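# Screw down all raised hub cover screws, then release

## Task

Use the screwdriver to drive each screw that still sticks up from the hub cover fully flush, then open the gripper off the screwdriver and move the hand away from it. The screwdriver only spins while its bit is being pressed in.

## Robot and tools

Robot: two arms, left_arm and right_arm, each ending in a parallel two-finger gripper. The names are labels only; left_arm sits on the +y side of the table. Short tugs on a held part or pushes on loose objects can happen. Knocking anything out of the work area fails the job. Hard arm-to-arm contact can end the scene.

Frames. Results report poses in a shared scene frame: origin on the table surface midway between the arms, +x out over the table, +z up. Positions are in metres, orientations as quaternions in w,x,y,z order. Printed hand positions can be off, more so at long reach. Each gripper also has its own axes: fingers point along its +z, and they open and close along its y. The reported position is the point between the pads, roughly 1 cm short of the fingertips.

Row layout. Every moving command uses a row of 14 numbers, each in [-1, 1], always filled for both arms: left_arm dx, dy, dz, rx, ry, rz, opening, then right_arm dx, dy, dz, rx, ry, rz, opening. The first six per arm are an offset, not a pose: a displacement in that gripper's own axes, from its measured pose at the start of the action. A value of 1.0 equals 0.6 m for dx, dy, dz and 180 degrees for rx, ry, rz; the three rotation numbers form one rotation vector. Opening is absolute, not an offset: +1 is fully open (0.094 m) and -1 is closed.

execute_actions(actions): a list of actions run one after another. Each action is a table of up to 15 rows, one row per control step of 1/30 s; if fewer rows are given, the last one repeats to fill 15 steps. Each row is measured from the pose at the action's start, not from the previous row. For the first action of a call, that start is the last pose reported in this scene. An empty list just returns state and images.

move(target, speed, blocking): target is one 14-number row as above, an offset from the pose in the most recent result that shows one. Each gripper travels in a straight line toward it; all paths finish together, taking 0.5 to 10 s, and stop at 10 s even if short. Rotation goes the shorter way. speed is the top path speed in m/s, 0.002 to 0.5 (default 0.25); turning is capped at twice that in rad/s. Paths do not avoid obstacles or the other arm, grippers lag and can overshoot the speed, especially near full arm extension. Faster moves and targets set deeper past contact press harder. Openings are sent at the move's start. With blocking=false the call returns after 0.5 s while the arm keeps going; until a result shows the move finished, new actions or moves are refused, so use wait or stop first. The result adds a "move:" line with the ending (done, off_target, moving, held, fault) and any limits: paced means the sent pose was clipped; held means a safety check blocked steps, after which the arm may jump faster than requested. If only one arm is named, the other finished near its pose. Distances to each target are also given.

wait(seconds): 0 to 10; lets the scene run with arms holding their last command, returning early if a running move ends. stop(): brakes a running move (needs room, more when fast); fingers keep moving. zoom_image(camera, region): closer look at part of the latest image from cam_high, cam_left_wrist or cam_right_wrist; region is [x0, y0, x1, y1] in pixels from the top-left, at most 504 by 504. All images are 504x504. finished_scene(scene): ends the current scene, given its number, once the robot has held the final command; irreversible. The goal must be met and stay met. Replying with no tool call ends everything.

Controller behaviour. Each step the commanded pose is clipped to 70 mm and 16 degrees from the measured pose, so big offsets need several actions; after an action the arm goes only as far as its last clipped pose. Position wins over orientation when both cannot be met. Arms tend to settle a centimetre or more low, and repeated zero offsets let them sag. To hold an arm still, in a reply's first call send the offset back to its desired pose, then zeros, aiming higher if it still droops. "Hand target" lines show where the controller is steering each gripper; "pose unreachable" means the clearance check altered or blocked that arm's command. Joint ranges (rad): waist -2.618 to 3.054, shoulder 0 to 3.142, elbow 0 to 3.142, wrist pitch -1.571 to 1.571, wrist yaw -1.571 to 1.571, wrist roll -2.094 to 2.094; elbows stop just before straight.

Gripping. grip_measured is the finger opening on the command scale; the last Joint positions entry is the opening in metres. Readings can be off by about 1 mm per gripper. To hold the screwdriver firmly, command about 0.03 below grip_measured; less holds lighter. Pads push up to about 50 to 62 N, less on thin parts, with a brief spike at first contact.

Other lines: joint torques follow Joint positions order (gripper excluded) and carry offsets and noise. A MOTOR HOT line appears from 75 °C; at 90 °C the arm halts for 10 s, and at 100 °C it goes limp and falls; these show as OVER-TEMPERATURE FAULT. Avoid long heavy holds, drops, slips, slams and hard pushes; press the bit only as firmly as needed to turn each screw, then release and withdraw.

Each tool is called after "Request:" as a command line: name --argument value for each argument, lists and objects as JSON in quotes; but a table of rows of numbers goes row by row, as --pt "numbers of a row", without its own name.

## Session

Request:
execute_actions --actions '[]'

Scene clock: 0.00 s.
left_arm: end_effector_position=(+0.3467, +0.4813, +0.1214) grip_measured=+1.000 end_effector_quat_wxyz=(-0.458, +0.627, -0.557, +0.295) | right_arm: end_effector_position=(+0.3625, -0.0742, +0.3201) grip_measured=+1.000 end_effector_quat_wxyz=(+0.690, -0.630, +0.210, -0.286)
Joint positions: left_arm=[ 0.649  1.443  0.539  0.448  0.397 -1.228  0.094] | right_arm=[ 0.584  1.504  0.893  0.735 -0.336 -1.601  0.094]
Joint velocities: left_arm=[-0.007  0.022  0.002  0.022  0.007  0.007  0.   ] | right_arm=[-0.002 -0.002  0.007  0.007 -0.022 -0.066  0.   ]
Joint torques (N m, as the arm reports them, + toward a larger angle): no reading
Motor temperatures (°C, as the motors report them): left_arm=[26 26 26 29 25 28] | right_arm=[28 26 28 29 28 27]
Hand target (left_arm): +0.347, +0.482, +0.123; -0.460, +0.624, -0.559, +0.293
Hand target (right_arm): +0.361, -0.075, +0.331; +0.697, -0.622, +0.207, -0.290

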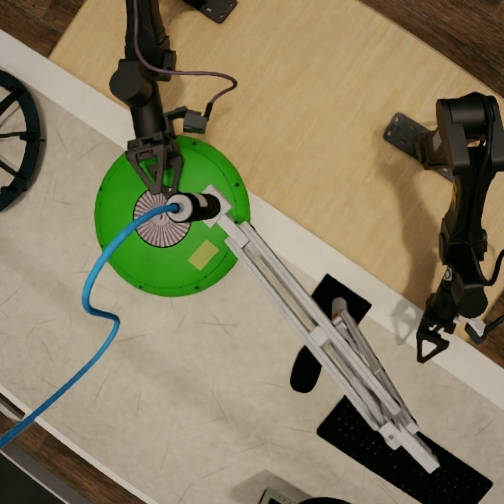

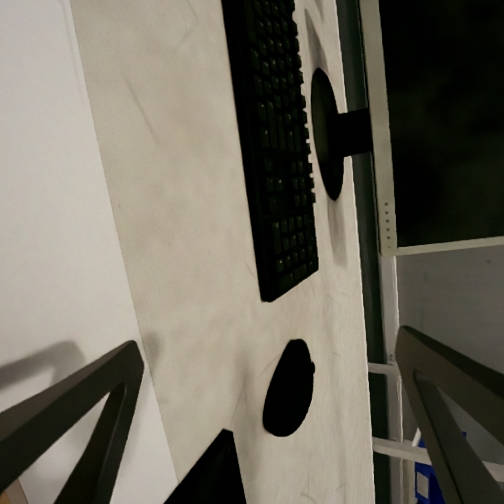

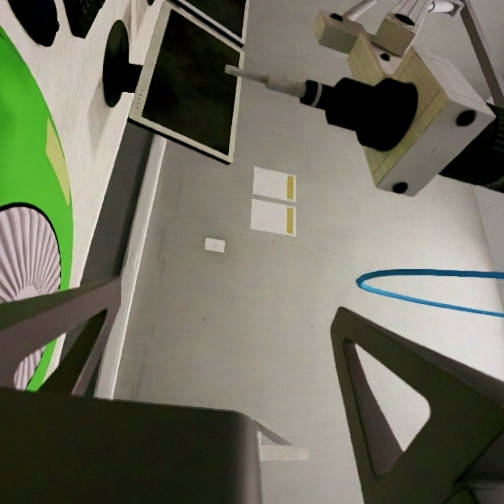

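Request:
zoom_image --camera "cam_high" --region '[60, 100, 300, 320]'

Region (60, 100, 300, 320) of cam_high's 504x504 image, scaled by 2.100, with more detail than that image has; it fills the top 462 rows of this view, and the rest is white.

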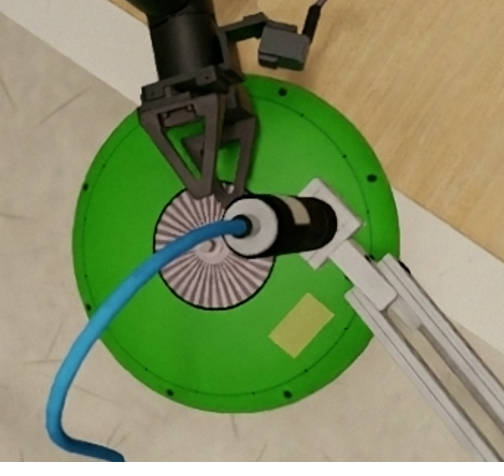

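Request:
move --target '[0,0,0,0,0,0,1, 0,-0.1,-0.1,0,0,0.5,1]'

Scene clock: 4.43 s.
left_arm: end_effector_position=(+0.3467, +0.4813, +0.1214) grip_measured=+1.000 end_effector_quat_wxyz=(-0.458, +0.627, -0.557, +0.295) | right_arm: end_effector_position=(+0.3225, -0.1159, +0.3627) grip_measured=+1.000 end_effector_quat_wxyz=(+0.685, -0.301, +0.602, +0.280)
Joint positions: left_arm=[ 0.649  1.443  0.539  0.448  0.397 -1.228  0.094] | right_arm=[ 0.52   1.227  0.874  0.457 -0.398 -0.036  0.094]
Joint velocities: left_arm=[ 0.002 -0.022 -0.007 -0.037 -0.007  0.007  0.   ] | right_arm=[-0.002 -0.032 -0.002  0.007 -0.037  0.022  0.   ]
Joint torques (N m, as the arm reports them, + toward a larger angle): left_arm=[-0.04 -4.67  6.2   1.96  0.08 -0.01] | right_arm=[-0.78 -5.82  7.03  1.08 -0.08  0.07]
Motor temperatures (°C, as the motors report them): left_arm=[26 27 27 30 25 28] | right_arm=[28 27 30 30 28 27]
Hand target (left_arm): +0.347, +0.481, +0.121; -0.458, +0.627, -0.557, +0.295
Hand target (right_arm): +0.316, -0.121, +0.374; +0.691, -0.298, +0.594, +0.285
Off the commanded pose (left_arm): 0.000 m, 0 deg.
Off the commanded pose (right_arm): 0.013 m, 1 deg.
move: off_target (right_arm)

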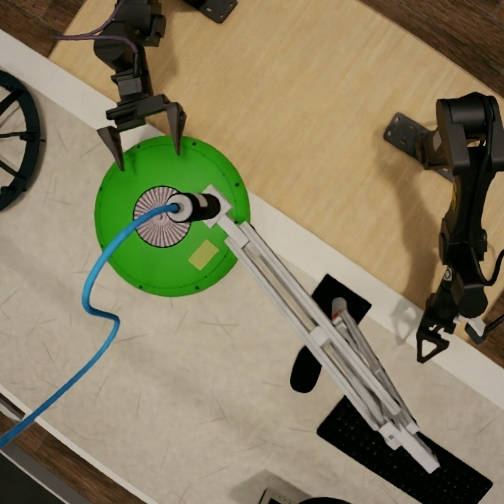

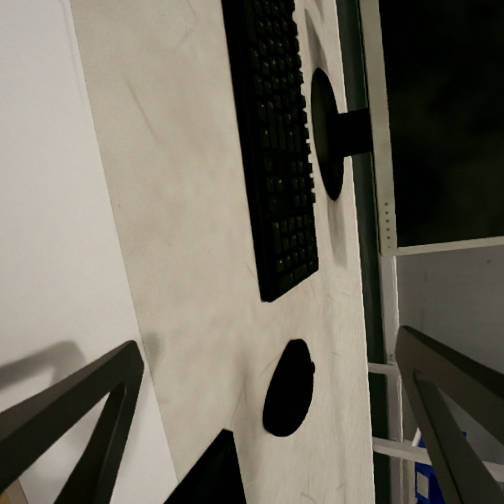

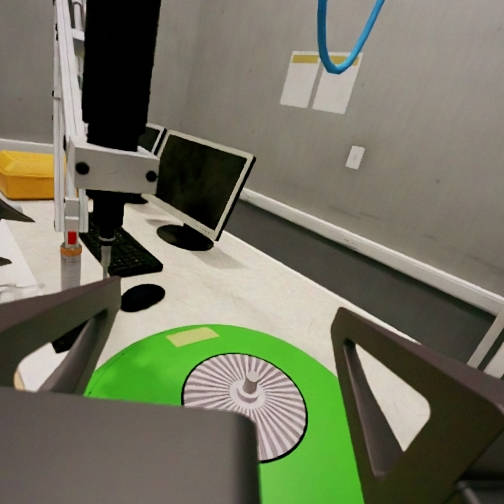

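Request:
move --target '[0,0,0,0,0,0,1, -0.19,0.13,0,0,0.03,0,1]'

Scene clock: 6.07 s.
left_arm: end_effector_position=(+0.3467, +0.4813, +0.1214) grip_measured=+1.000 end_effector_quat_wxyz=(-0.458, +0.627, -0.557, +0.295) | right_arm: end_effector_position=(+0.2528, -0.0704, +0.4670) grip_measured=+1.000 end_effector_quat_wxyz=(+0.653, -0.311, +0.635, +0.272)
Joint positions: left_arm=[ 0.649  1.443  0.539  0.448  0.397 -1.228  0.094] | right_arm=[ 0.851  1.183  1.368 -0.184 -0.066 -0.06   0.094]
Joint velocities: left_arm=[-0.007  0.002 -0.002 -0.037 -0.037  0.051  0.   ] | right_arm=[ 0.007  0.002 -0.002  0.007  0.022 -0.007  0.   ]
Joint torques (N m, as the arm reports them, + toward a larger angle): left_arm=[-0.04 -4.68  6.21  1.96  0.08 -0.01] | right_arm=[ 0.77 -1.71  8.87  1.16  0.11 -0.13]
Motor temperatures (°C, as the motors report them): left_arm=[26 27 27 30 25 28] | right_arm=[28 27 30 30 28 27]
Hand target (left_arm): +0.347, +0.481, +0.121; -0.458, +0.627, -0.557, +0.295
Hand target (right_arm): +0.253, -0.067, +0.472; +0.655, -0.312, +0.633, +0.269
Off the commanded pose (left_arm): 0.000 m, 0 deg.
Off the commanded pose (right_arm): 0.005 m, 1 deg.
move: done

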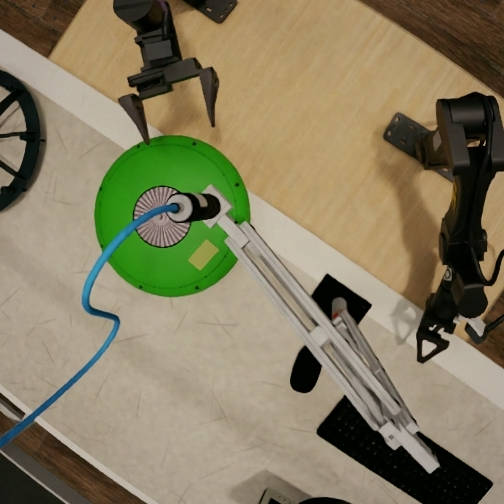

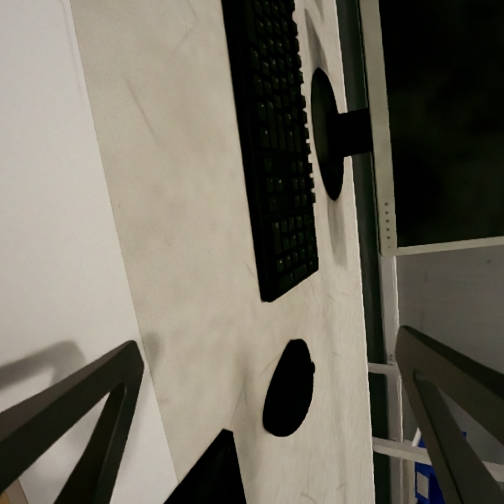

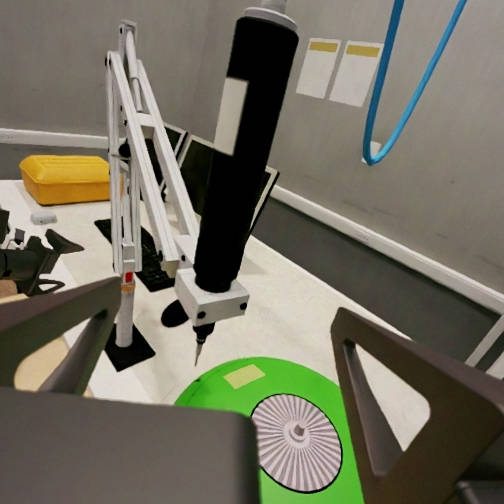

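Request:
move --target '[0,0,0,0,0,0,1, -0.02,0,0.12,0,0,0.02,1]' --speed 0.15

Scene clock: 7.27 s.
left_arm: end_effector_position=(+0.3467, +0.4813, +0.1214) grip_measured=+1.000 end_effector_quat_wxyz=(-0.458, +0.627, -0.557, +0.295) | right_arm: end_effector_position=(+0.3045, -0.0191, +0.4619) grip_measured=+1.000 end_effector_quat_wxyz=(+0.633, -0.299, +0.656, +0.283)
Joint positions: left_arm=[ 0.649  1.443  0.539  0.448  0.397 -1.228  0.094] | right_arm=[ 0.851  1.448  1.576 -0.166 -0.064 -0.009  0.094]
Joint velocities: left_arm=[-0.012 -0.012 -0.012 -0.022 -0.007 -0.051  0.   ] | right_arm=[ 0.007  0.002 -0.002 -0.022 -0.066 -0.051  0.   ]
Joint torques (N m, as the arm reports them, + toward a larger angle): left_arm=[-0.06 -4.67  6.21  1.96  0.08 -0.01] | right_arm=[ 1.01 -4.81  8.99  1.33  0.14  0.08]
Motor temperatures (°C, as the motors report them): left_arm=[26 27 27 31 25 28] | right_arm=[28 27 31 30 28 27]
Hand target (left_arm): +0.347, +0.481, +0.121; -0.458, +0.627, -0.557, +0.295
Hand target (right_arm): +0.301, -0.017, +0.477; +0.644, -0.291, +0.645, +0.293
Off the commanded pose (left_arm): 0.000 m, 0 deg.
Off the commanded pose (right_arm): 0.018 m, 2 deg.
move: off_target (right_arm)

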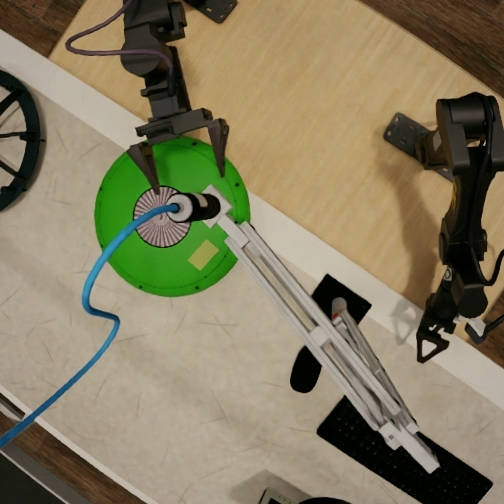

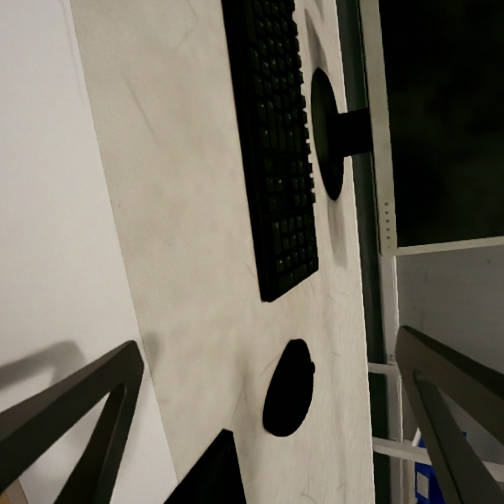

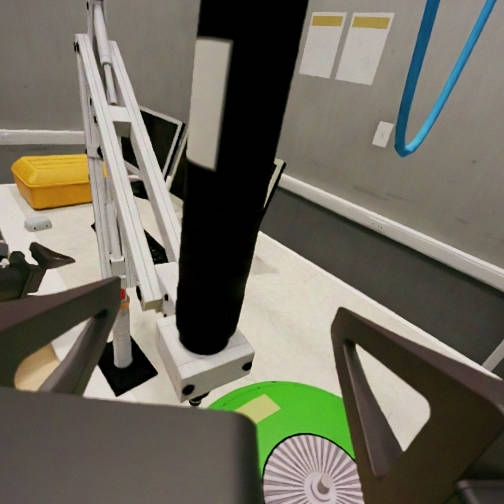

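Request:
move --target '[0,0,0,0,0,0,1, -0.03,0.008,0.075,0,-0.01,0,1]' --speed 0.1

Scene clock: 8.43 s.
left_arm: end_effector_position=(+0.3467, +0.4813, +0.1214) grip_measured=+1.000 end_effector_quat_wxyz=(-0.458, +0.627, -0.557, +0.295) | right_arm: end_effector_position=(+0.3336, +0.0164, +0.4646) grip_measured=+1.000 end_effector_quat_wxyz=(+0.634, -0.299, +0.654, +0.285)
Joint positions: left_arm=[ 0.649  1.443  0.539  0.448  0.397 -1.228  0.094] | right_arm=[ 0.863  1.622  1.75  -0.163 -0.056 -0.008  0.094]
Joint velocities: left_arm=[-0.002 -0.022 -0.007 -0.037  0.007 -0.066  0.   ] | right_arm=[ 0.007  0.007 -0.007 -0.037 -0.007  0.007  0.   ]
Joint torques (N m, as the arm reports them, + toward a larger angle): left_arm=[-0.04 -4.69  6.21  1.96  0.08 -0.02] | right_arm=[ 0.64 -6.13  9.    1.26  0.15 -0.02]
Motor temperatures (°C, as the motors report them): left_arm=[26 27 27 31 25 28] | right_arm=[28 27 31 31 28 27]
Hand target (left_arm): +0.347, +0.481, +0.121; -0.458, +0.627, -0.557, +0.295
Hand target (right_arm): +0.331, +0.018, +0.477; +0.643, -0.294, +0.646, +0.288
Off the commanded pose (left_arm): 0.000 m, 0 deg.
Off the commanded pose (right_arm): 0.014 m, 2 deg.
move: off_target (right_arm)

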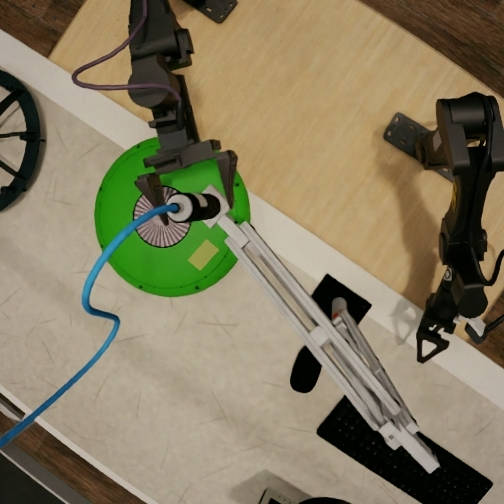

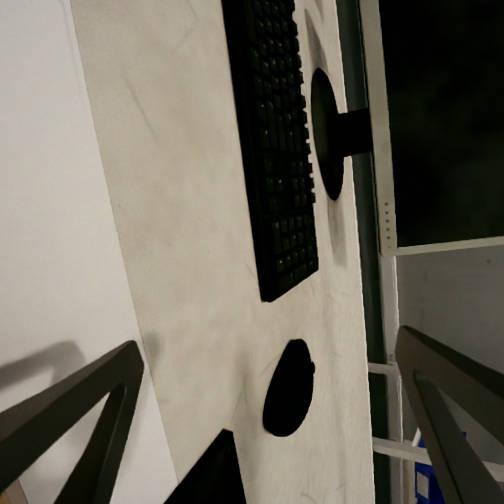

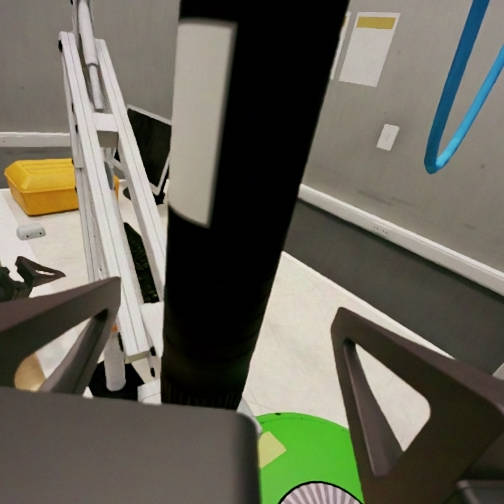

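Request:
move --target '[0,0,-0.25,0,0,0,1, -0.02,0,0,0,0,0,-0.3]'

Request:
move --target '[0.465,-0.035,-0.15,0.367,0.138,0.469,1, 0,0,0,0,0,0,-0.3]'

Scene clock: 10.63 s.
left_arm: end_effector_position=(+0.2179, +0.4425, +0.1692) grip_measured=+1.000 end_effector_quat_wxyz=(-0.449, +0.637, -0.548, +0.303) | right_arm: end_effector_position=(+0.3282, +0.0160, +0.4741) grip_measured=-0.220 end_effector_quat_wxyz=(+0.632, -0.304, +0.652, +0.288)
Joint positions: left_arm=[ 1.061  0.76   0.45  -0.296  0.758 -1.01   0.094] | right_arm=[ 0.867  1.622  1.792 -0.205 -0.064 -0.012  0.037]
Joint velocities: left_arm=[-0.002 -0.017  0.007 -0.037  0.022  0.037  0.   ] | right_arm=[-0.007 -0.027 -0.007  0.022 -0.066 -0.007  0.001]
Joint torques (N m, as the arm reports them, + toward a larger angle): left_arm=[ 0.62 -0.86  9.54  1.49  0.29  0.17] | right_arm=[-0.38 -5.12  8.96  1.16  0.09 -0.01]
Motor temperatures (°C, as the motors report them): left_arm=[26 27 28 31 25 28] | right_arm=[28 28 32 31 28 27]
Hand target (left_arm): +0.217, +0.443, +0.181; -0.460, +0.627, -0.553, +0.300
Hand target (right_arm): +0.334, +0.017, +0.476; +0.634, -0.299, +0.654, +0.285
Off the commanded pose (left_arm): 0.014 m, 2 deg.
Off the commanded pose (right_arm): 0.006 m, 1 deg.
move: off_target (left_arm)

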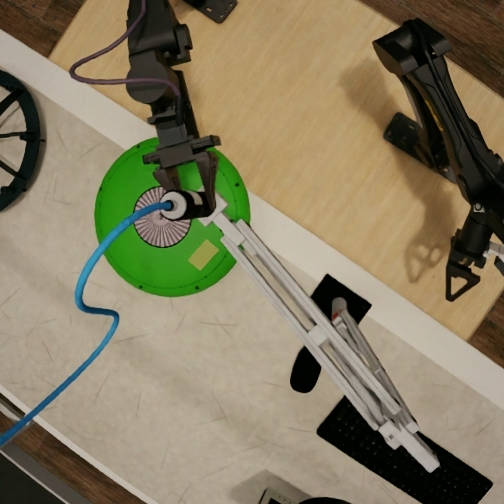

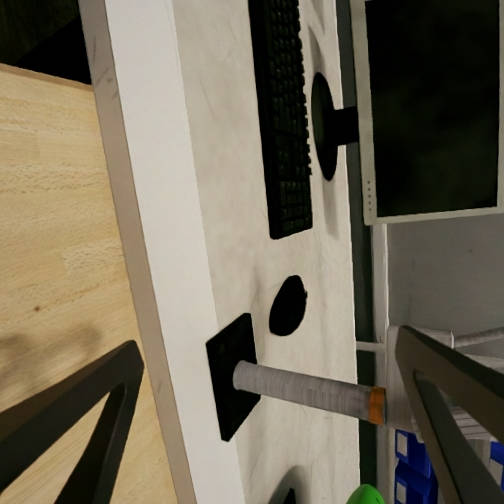

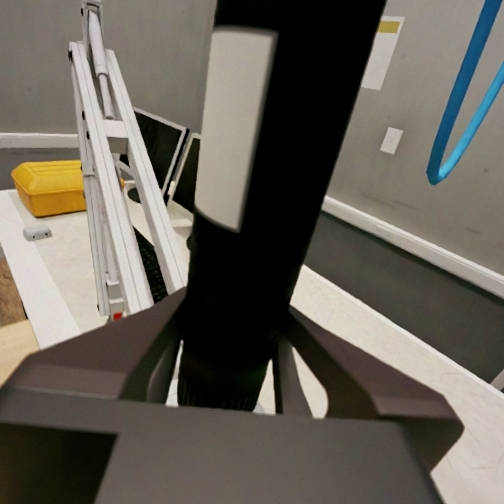

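Scene clock: 15.17 s.
left_arm: end_effector_position=(+0.2075, +0.1519, +0.1788) grip_measured=+1.000 end_effector_quat_wxyz=(+0.641, +0.261, +0.666, -0.280) | right_arm: end_effector_position=(+0.3282, +0.0160, +0.4741) grip_measured=-0.220 end_effector_quat_wxyz=(+0.632, -0.304, +0.652, +0.288)
Joint positions: left_arm=[-0.04   0.14   0.017  0.09   0.806 -0.015  0.094] | right_arm=[ 0.867  1.622  1.792 -0.205 -0.064 -0.012  0.037]
Joint velocities: left_arm=[-0.007  0.002  0.007 -0.022  0.007 -0.022  0.   ] | right_arm=[ 0.007 -0.012  0.002  0.037  0.007 -0.095 -0.001]
Joint torques (N m, as the arm reports them, + toward a larger angle): left_arm=[-0.79  3.71  8.23  1.89 -0.13  0.06] | right_arm=[-0.03 -6.42  6.63  1.22  0.01 -0.04]
Motor temperatures (°C, as the motors report them): left_arm=[26 27 28 32 25 28] | right_arm=[28 28 32 32 28 27]
Hand target (left_arm): +0.208, +0.151, +0.183; +0.643, +0.264, +0.663, -0.276
Hand target (right_arm): +0.328, +0.016, +0.474; +0.632, -0.304, +0.652, +0.288
Off the commanded pose (left_arm): 0.017 m, 3 deg.
Off the commanded pose (right_arm): 0.000 m, 0 deg.
move: off_target (left_arm)

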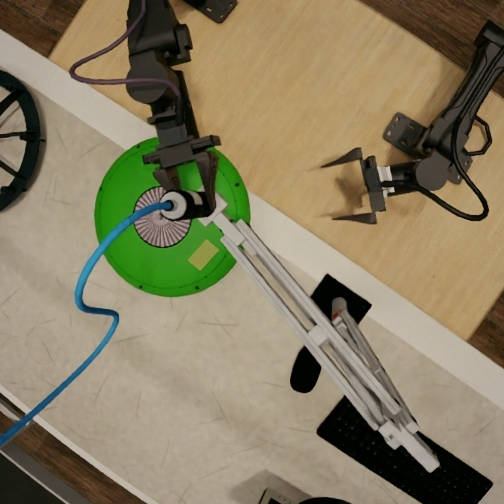

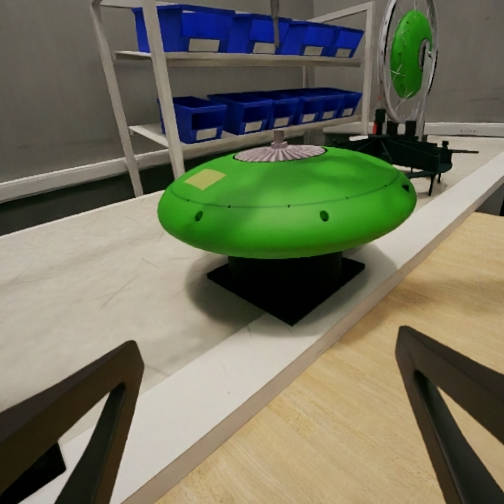

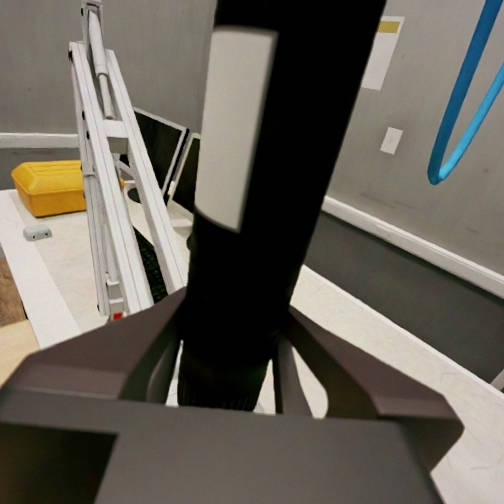

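Request:
zoom_image --camera "cam_left_wrist" --region '[150, 110, 430, 270]'

Request:
zoom_image --camera "cam_high" --region '[85, 130, 265, 305]'

Region (150, 110, 430, 270) of cam_left_wrist's 504x504 image, scaled by 1.800, with more detail than that image has; it fills the top 288 rows of this view, and the rest is white.

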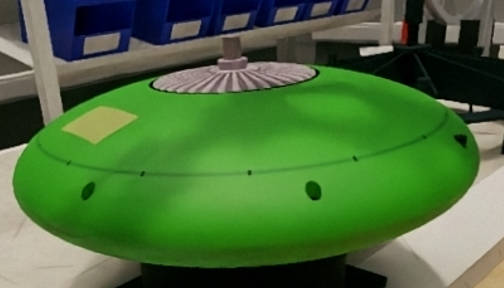

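Region (85, 130, 265, 305) of cam_high's 504x504 image, scaled by 2.800, with more detail than that image has; it fills the top 490 rows of this view, and the rest is white.

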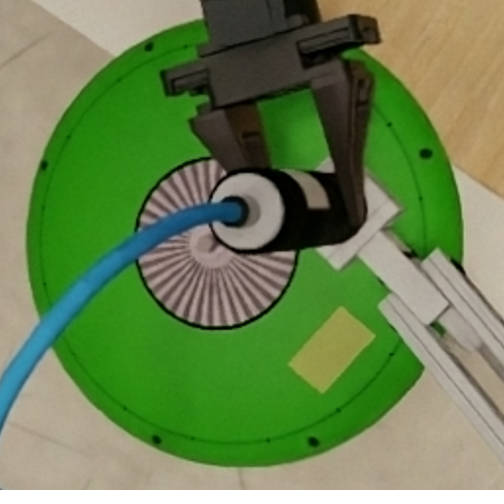

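Request:
move --target '[-0.17,0,0.13,0,0.13,0,1, 0,0,0,0,0,0,-0.3]'

Request:
zoom_image --camera "cam_left_wrist" --region '[100, 60, 460, 340]'

Scene clock: 17.13 s.
left_arm: end_effector_position=(+0.2639, +0.0997, +0.2746) grip_measured=+1.000 end_effector_quat_wxyz=(+0.495, +0.307, +0.783, -0.219) | right_arm: end_effector_position=(+0.3282, +0.0160, +0.4741) grip_measured=-0.220 end_effector_quat_wxyz=(+0.632, -0.304, +0.652, +0.288)
Joint positions: left_arm=[-0.456  0.876  0.869 -0.452  0.357  0.128  0.094] | right_arm=[ 0.867  1.622  1.792 -0.205 -0.064 -0.012  0.037]
Joint velocities: left_arm=[-0.007 -0.002 -0.012 -0.007 -0.095 -0.051  0.   ] | right_arm=[ 0.002  0.007  0.012 -0.037 -0.051  0.037  0.   ]
Joint torques (N m, as the arm reports them, + toward a larger angle): left_arm=[-0.77  0.49  9.58  1.73  0.02  0.05] | right_arm=[-0.05 -6.41  6.64  1.23  0.02 -0.04]
Motor temperatures (°C, as the motors report them): left_arm=[26 27 28 32 25 28] | right_arm=[28 29 32 32 28 27]
Hand target (left_arm): +0.264, +0.097, +0.279; +0.492, +0.312, +0.783, -0.217
Hand target (right_arm): +0.328, +0.016, +0.474; +0.632, -0.304, +0.652, +0.288
Off the commanded pose (left_arm): 0.006 m, 1 deg.
Off the commanded pose (right_arm): 0.000 m, 0 deg.
move: done

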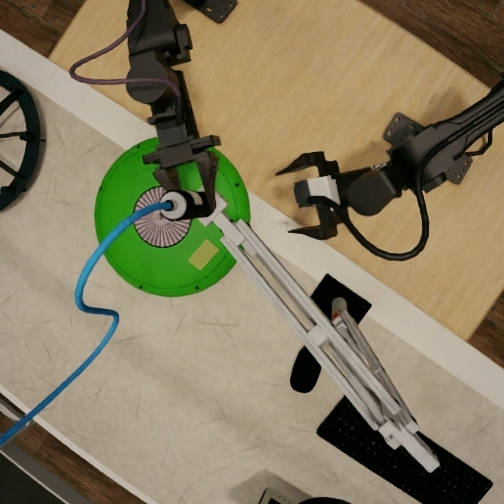

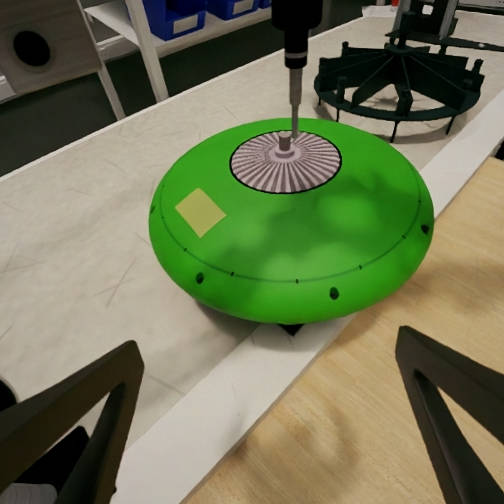

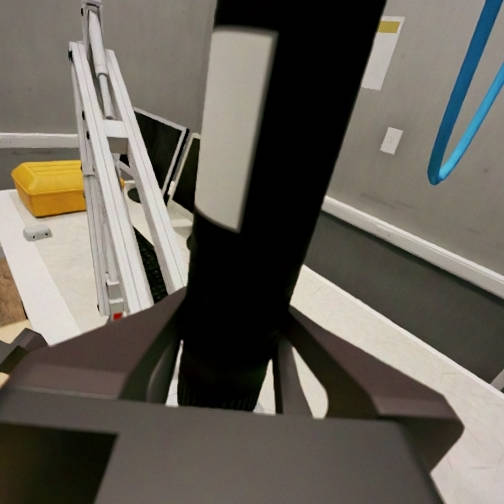

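Region (100, 60, 460, 340) of cam_left_wrist's 504x504 image, scaled by 1.400, with more detail than that image has.

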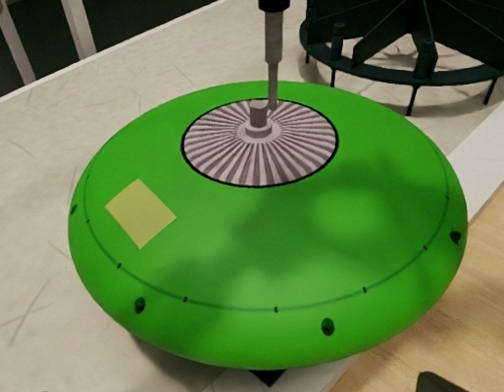

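Request:
zoom_image --camera "cam_left_wrist" --region '[310, 200, 450, 320]'

Request:
zoom_image --camera "cam_left_wrist" --region '[130, 180, 270, 300]'

Request:
zoom_image --camera "cam_high" --region '[90, 230, 220, 300]'

Request:
zoom_image --camera "cam_high" --region '[90, 135, 160, 205]'

Region (310, 200, 450, 320) of cam_left_wrist's 504x504 image, scaled by 3.600, with more detail than that image has; it fills the top 432 rows of this view, and the rest is white.

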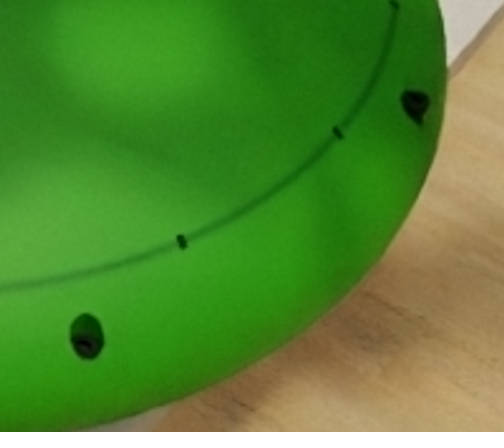

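Region (130, 180, 270, 300) of cam_left_wrist's 504x504 image, scaled by 3.600, with more detail than that image has; it fills the top 432 rows of this view, and the rest is white.

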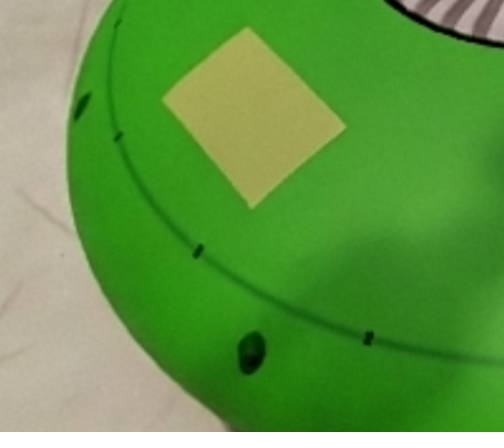

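Region (90, 230, 220, 300) of cam_high's 504x504 image, scaled by 3.877, with more detail than that image has; it fills the top 271 rows of this view, and the rest is white.

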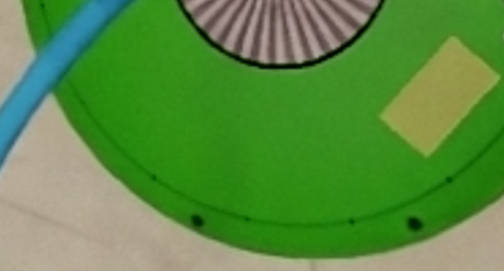

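Region (90, 135, 160, 205) of cam_high's 504x504 image, scaled by 7.200, with more detail than that image has.

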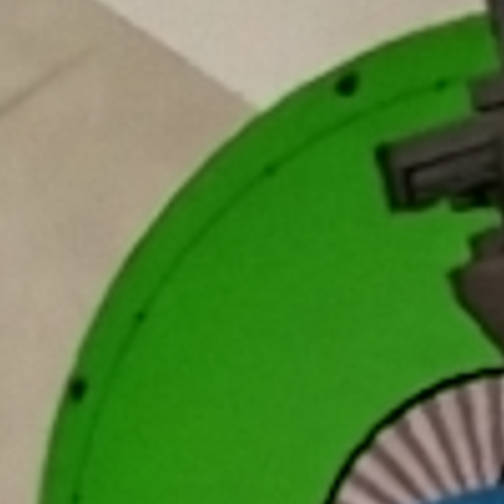

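Request:
move --target '[0,0,0,0,0,0,1, 0.08,-0.075,-0.208,0,0,0,-0.3]' --speed 0.12

Scene clock: 19.33 s.
left_arm: end_effector_position=(+0.2638, +0.0999, +0.2742) grip_measured=+1.000 end_effector_quat_wxyz=(+0.494, +0.307, +0.784, -0.218) | right_arm: end_effector_position=(+0.2883, -0.1073, +0.4297) grip_measured=-0.220 end_effector_quat_wxyz=(+0.635, -0.296, +0.658, +0.275)
Joint positions: left_arm=[-0.456  0.876  0.869 -0.453  0.356  0.128  0.094] | right_arm=[ 0.635  1.16   1.24  -0.122 -0.263 -0.025  0.037]
Joint velocities: left_arm=[-0.002  0.002  0.002  0.095  0.007 -0.066  0.   ] | right_arm=[-0.007  0.007  0.002  0.022 -0.066 -0.007  0.   ]
Joint torques (N m, as the arm reports them, + toward a larger angle): left_arm=[-0.04 -0.64  7.04  1.98  0.08 -0.01] | right_arm=[-0.42 -4.64  6.12  1.1  -0.4  -0.04]
Motor temperatures (°C, as the motors report them): left_arm=[26 27 29 32 25 28] | right_arm=[28 29 32 32 28 27]
Hand target (left_arm): +0.264, +0.100, +0.275; +0.495, +0.307, +0.783, -0.219
Hand target (right_arm): +0.278, -0.109, +0.432; +0.633, -0.305, +0.652, +0.286
Off the commanded pose (left_arm): 0.000 m, 0 deg.
Off the commanded pose (right_arm): 0.008 m, 2 deg.
move: done

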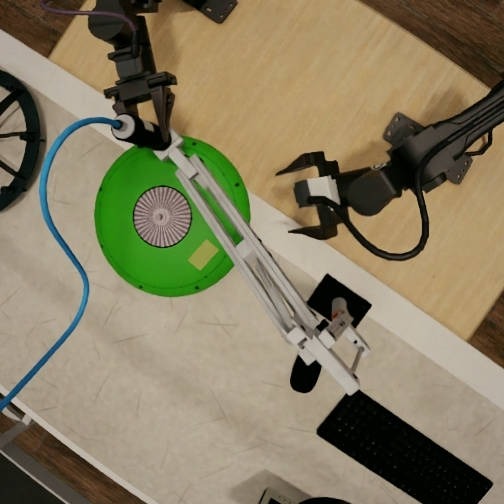

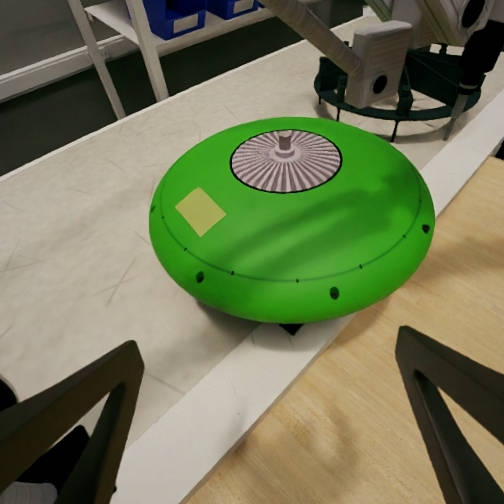

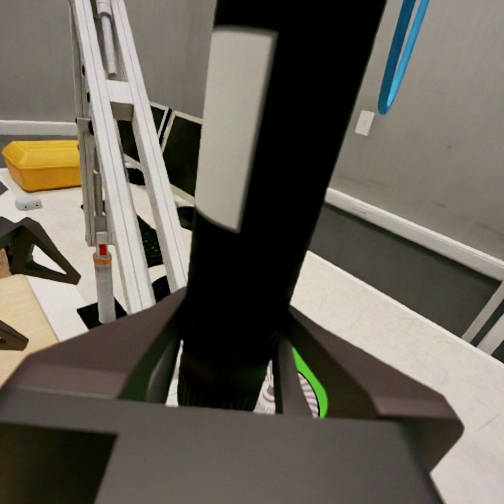

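Request:
move --target '[0,-0.15,-0.03,0,0,0,1, 0.08,-0.01,-0.045,0,0,0,-0.3]' --speed 0.12

Request:
zoom_image --camera "cam_high" --region '[100, 80, 260, 220]'

Scene clock: 21.07 s.
left_arm: end_effector_position=(+0.1930, +0.0420, +0.2771) grip_measured=+1.000 end_effector_quat_wxyz=(+0.493, +0.315, +0.784, -0.208) | right_arm: end_effector_position=(+0.2794, -0.1287, +0.3795) grip_measured=-0.220 end_effector_quat_wxyz=(+0.633, -0.294, +0.663, +0.270)
Joint positions: left_arm=[-1.069  0.809  0.869 -0.512 -0.203 -0.115  0.094] | right_arm=[ 0.58   1.043  0.986  0.001 -0.308 -0.032  0.037]
Joint velocities: left_arm=[-0.007  0.007 -0.002 -0.066  0.037 -0.066  0.   ] | right_arm=[-0.032 -0.017  0.002  0.007 -0.051 -0.022 -0.001]
Joint torques (N m, as the arm reports them, + toward a larger angle): left_arm=[-0.72 -1.5   7.63  1.79 -0.13 -0.09] | right_arm=[-0.69 -4.03  6.25  1.12 -0.2  -0.02]
Motor temperatures (°C, as the motors report them): left_arm=[26 27 29 33 25 28] | right_arm=[28 29 32 32 28 27]
Hand target (left_arm): +0.189, +0.046, +0.282; +0.495, +0.312, +0.783, -0.211
Hand target (right_arm): +0.273, -0.133, +0.383; +0.635, -0.296, +0.658, +0.275
Off the commanded pose (left_arm): 0.010 m, 2 deg.
Off the commanded pose (right_arm): 0.008 m, 1 deg.
move: done

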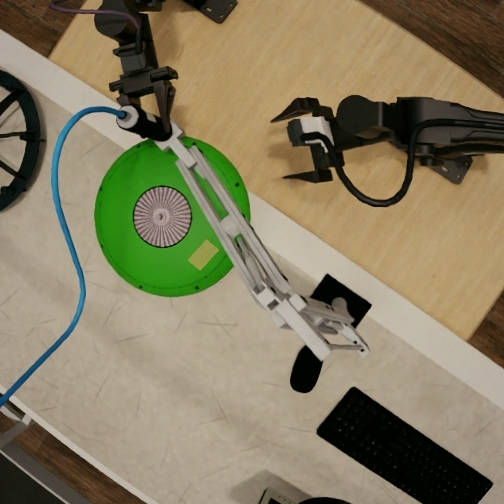

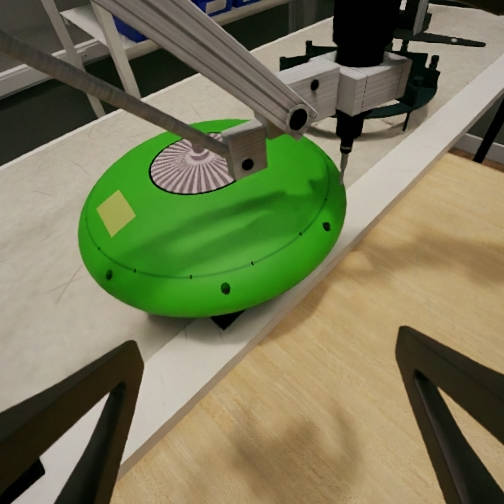

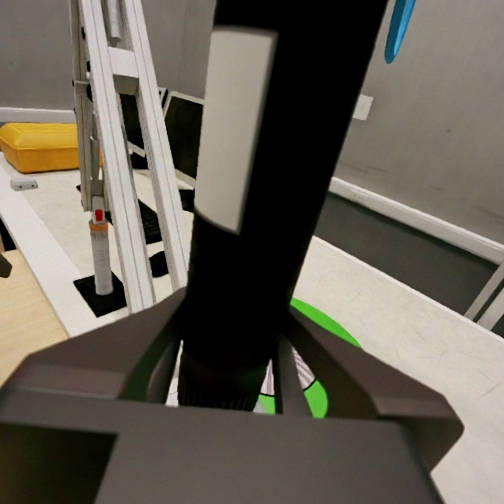

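Region (100, 80, 260, 220) of cam_high's 504x504 image, scaled by 3.150, with more detail than that image has; it fills the top 441 rows of this view, and the rest is white.

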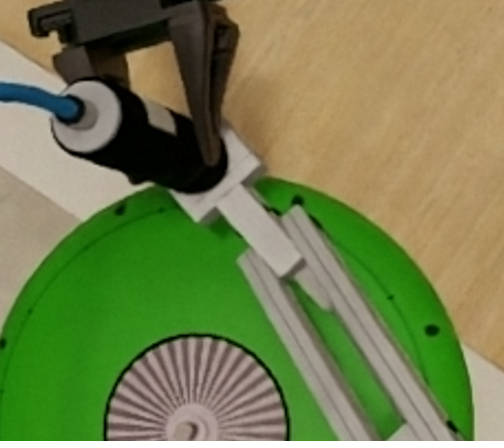

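Request:
move --target '[0,0,0,0,0,0,1, 0.03,0.042,0.02,0,0,0,-0.3]' --speed 0.06

Request:
zoom_image --camera "cam_high" --region '[130, 90, 230, 180]'

Request:
zoom_image --camera "cam_left_wrist" --region '[270, 130, 400, 260]'

Scene clock: 22.23 s.
left_arm: end_effector_position=(+0.1933, +0.0423, +0.2771) grip_measured=+1.000 end_effector_quat_wxyz=(+0.493, +0.315, +0.784, -0.208) | right_arm: end_effector_position=(+0.2719, -0.1105, +0.3670) grip_measured=-0.220 end_effector_quat_wxyz=(+0.641, -0.284, +0.663, +0.263)
Joint positions: left_arm=[-1.069  0.809  0.869 -0.512 -0.206 -0.116  0.094] | right_arm=[ 0.696  1.043  0.924  0.077 -0.166 -0.022  0.037]
Joint velocities: left_arm=[ 0.002 -0.027  0.012  0.037  0.007  0.022  0.   ] | right_arm=[ 0.012 -0.002 -0.012 -0.022  0.007 -0.081 -0.001]
Joint torques (N m, as the arm reports them, + toward a larger angle): left_arm=[-0.05 -0.08  6.93  2.   -0.03 -0.01] | right_arm=[ 1.05 -1.7   6.31  1.27 -0.12 -0.05]
Motor temperatures (°C, as the motors report them): left_arm=[26 27 29 33 25 28] | right_arm=[28 29 32 32 28 27]
Hand target (left_arm): +0.193, +0.042, +0.277; +0.493, +0.315, +0.784, -0.208
Hand target (right_arm): +0.269, -0.104, +0.361; +0.633, -0.294, +0.663, +0.271
Off the commanded pose (left_arm): 0.000 m, 0 deg.
Off the commanded pose (right_arm): 0.010 m, 2 deg.
move: done

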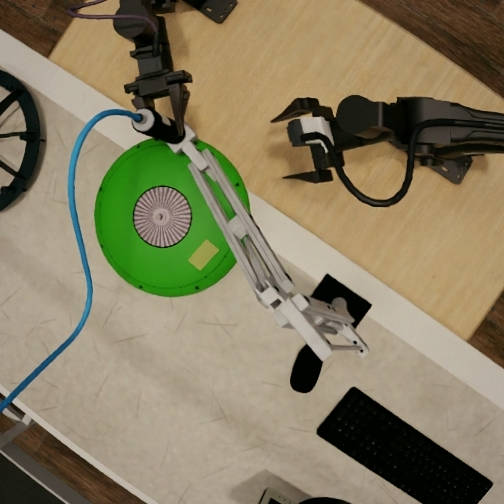

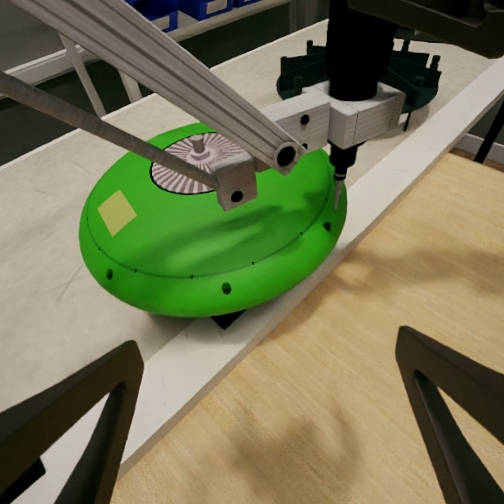

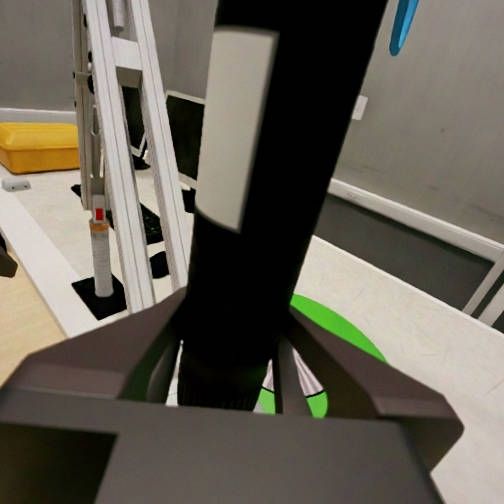

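Region (130, 90, 230, 180) of cam_high's 504x504 image, scaled by 5.040, with more detail than that image has; it fills the top 454 rows of this view, and the rest is white.

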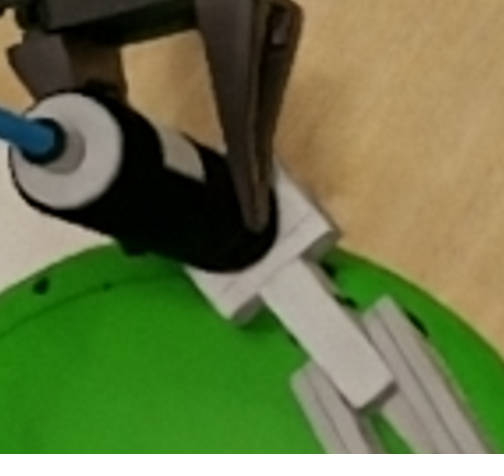

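Region (270, 130, 400, 260) of cam_left_wrist's 504x504 image, scaled by 3.877, with more detail than that image has.

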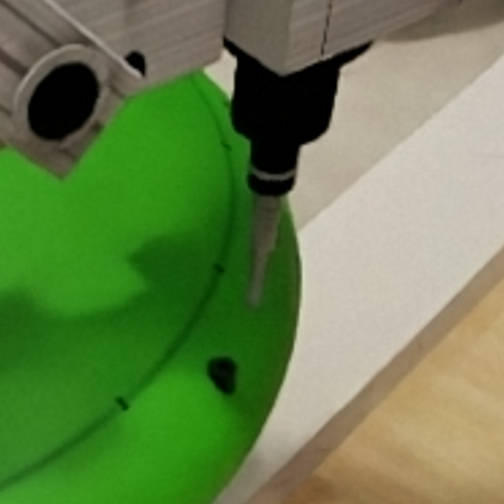

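Request:
move --target '[0.02,-0.16,0.07,-0.18,0,-0.085,1, 0,0,0.012,0,0,0,-0.3]' --speed 0.15

Scene clock: 25.47 s.
left_arm: end_effector_position=(+0.1519, -0.0442, +0.2449) grip_measured=+1.000 end_effector_quat_wxyz=(+0.525, +0.057, +0.848, -0.043) | right_arm: end_effector_position=(+0.2743, -0.1089, +0.3658) grip_measured=-0.220 end_effector_quat_wxyz=(+0.641, -0.284, +0.663, +0.263)
Joint positions: left_arm=[-1.662  1.601  1.4   -1.138 -1.096 -1.325  0.094] | right_arm=[ 0.696  1.054  0.924  0.089 -0.165 -0.021  0.037]
Joint velocities: left_arm=[ 0.002 -0.007 -0.002 -0.051  0.037 -0.022  0.   ] | right_arm=[-0.002 -0.002  0.007 -0.022  0.022 -0.007  0.001]
Joint torques (N m, as the arm reports them, + toward a larger angle): left_arm=[-0.65 -4.59  8.42  0.42 -0.67 -0.09] | right_arm=[ 0.37 -1.18  7.97  1.28  0.06 -0.05]
Motor temperatures (°C, as the motors report them): left_arm=[26 27 29 33 25 28] | right_arm=[28 28 33 33 28 27]
Hand target (left_arm): +0.151, -0.047, +0.251; +0.535, +0.058, +0.842, -0.040
Hand target (right_arm): +0.277, -0.105, +0.367; +0.641, -0.284, +0.663, +0.263
Off the commanded pose (left_arm): 0.008 m, 1 deg.
Off the commanded pose (right_arm): 0.005 m, 0 deg.
move: done

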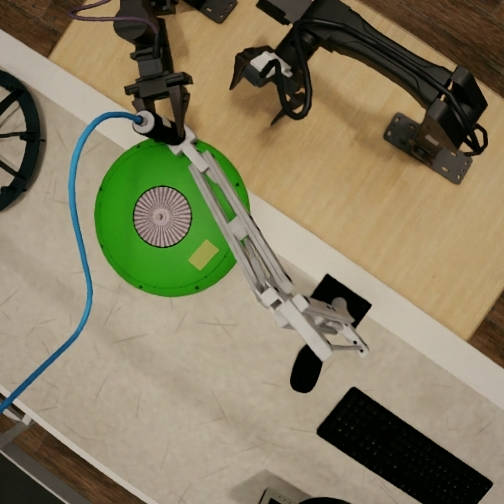

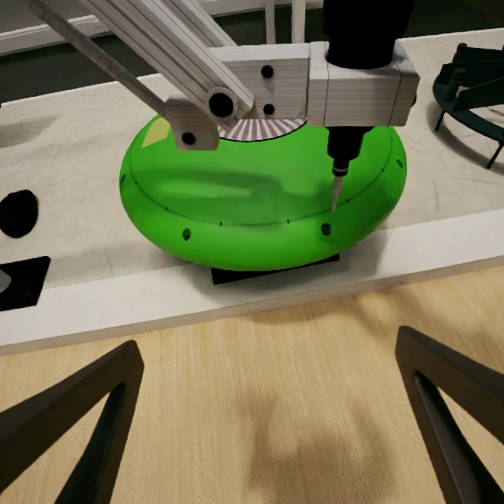

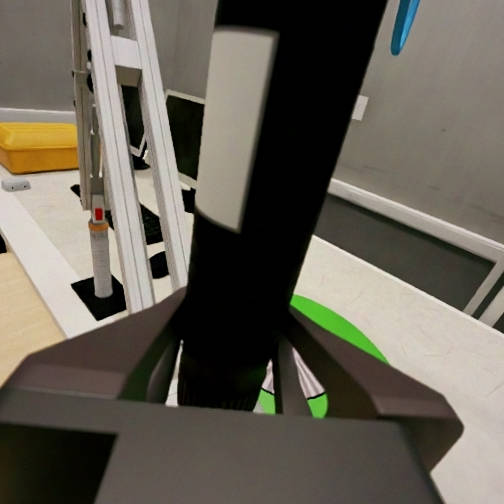

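Request:
zoom_image --camera "cam_left_wrist" --region '[280, 130, 420, 260]'

Region (280, 130, 420, 260) of cam_left_wrist's 504x504 image, scaled by 3.600, with more detail than that image has; it fills the top 468 rows of this view, and the rest is white.

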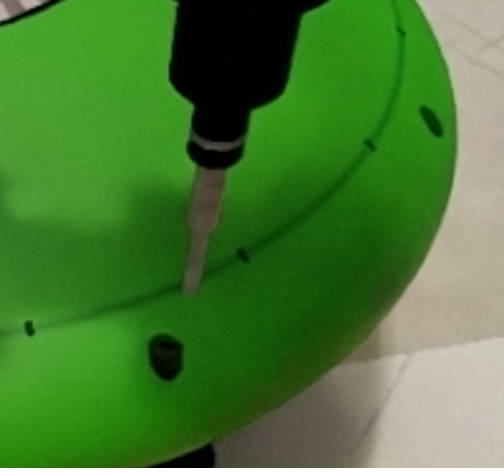

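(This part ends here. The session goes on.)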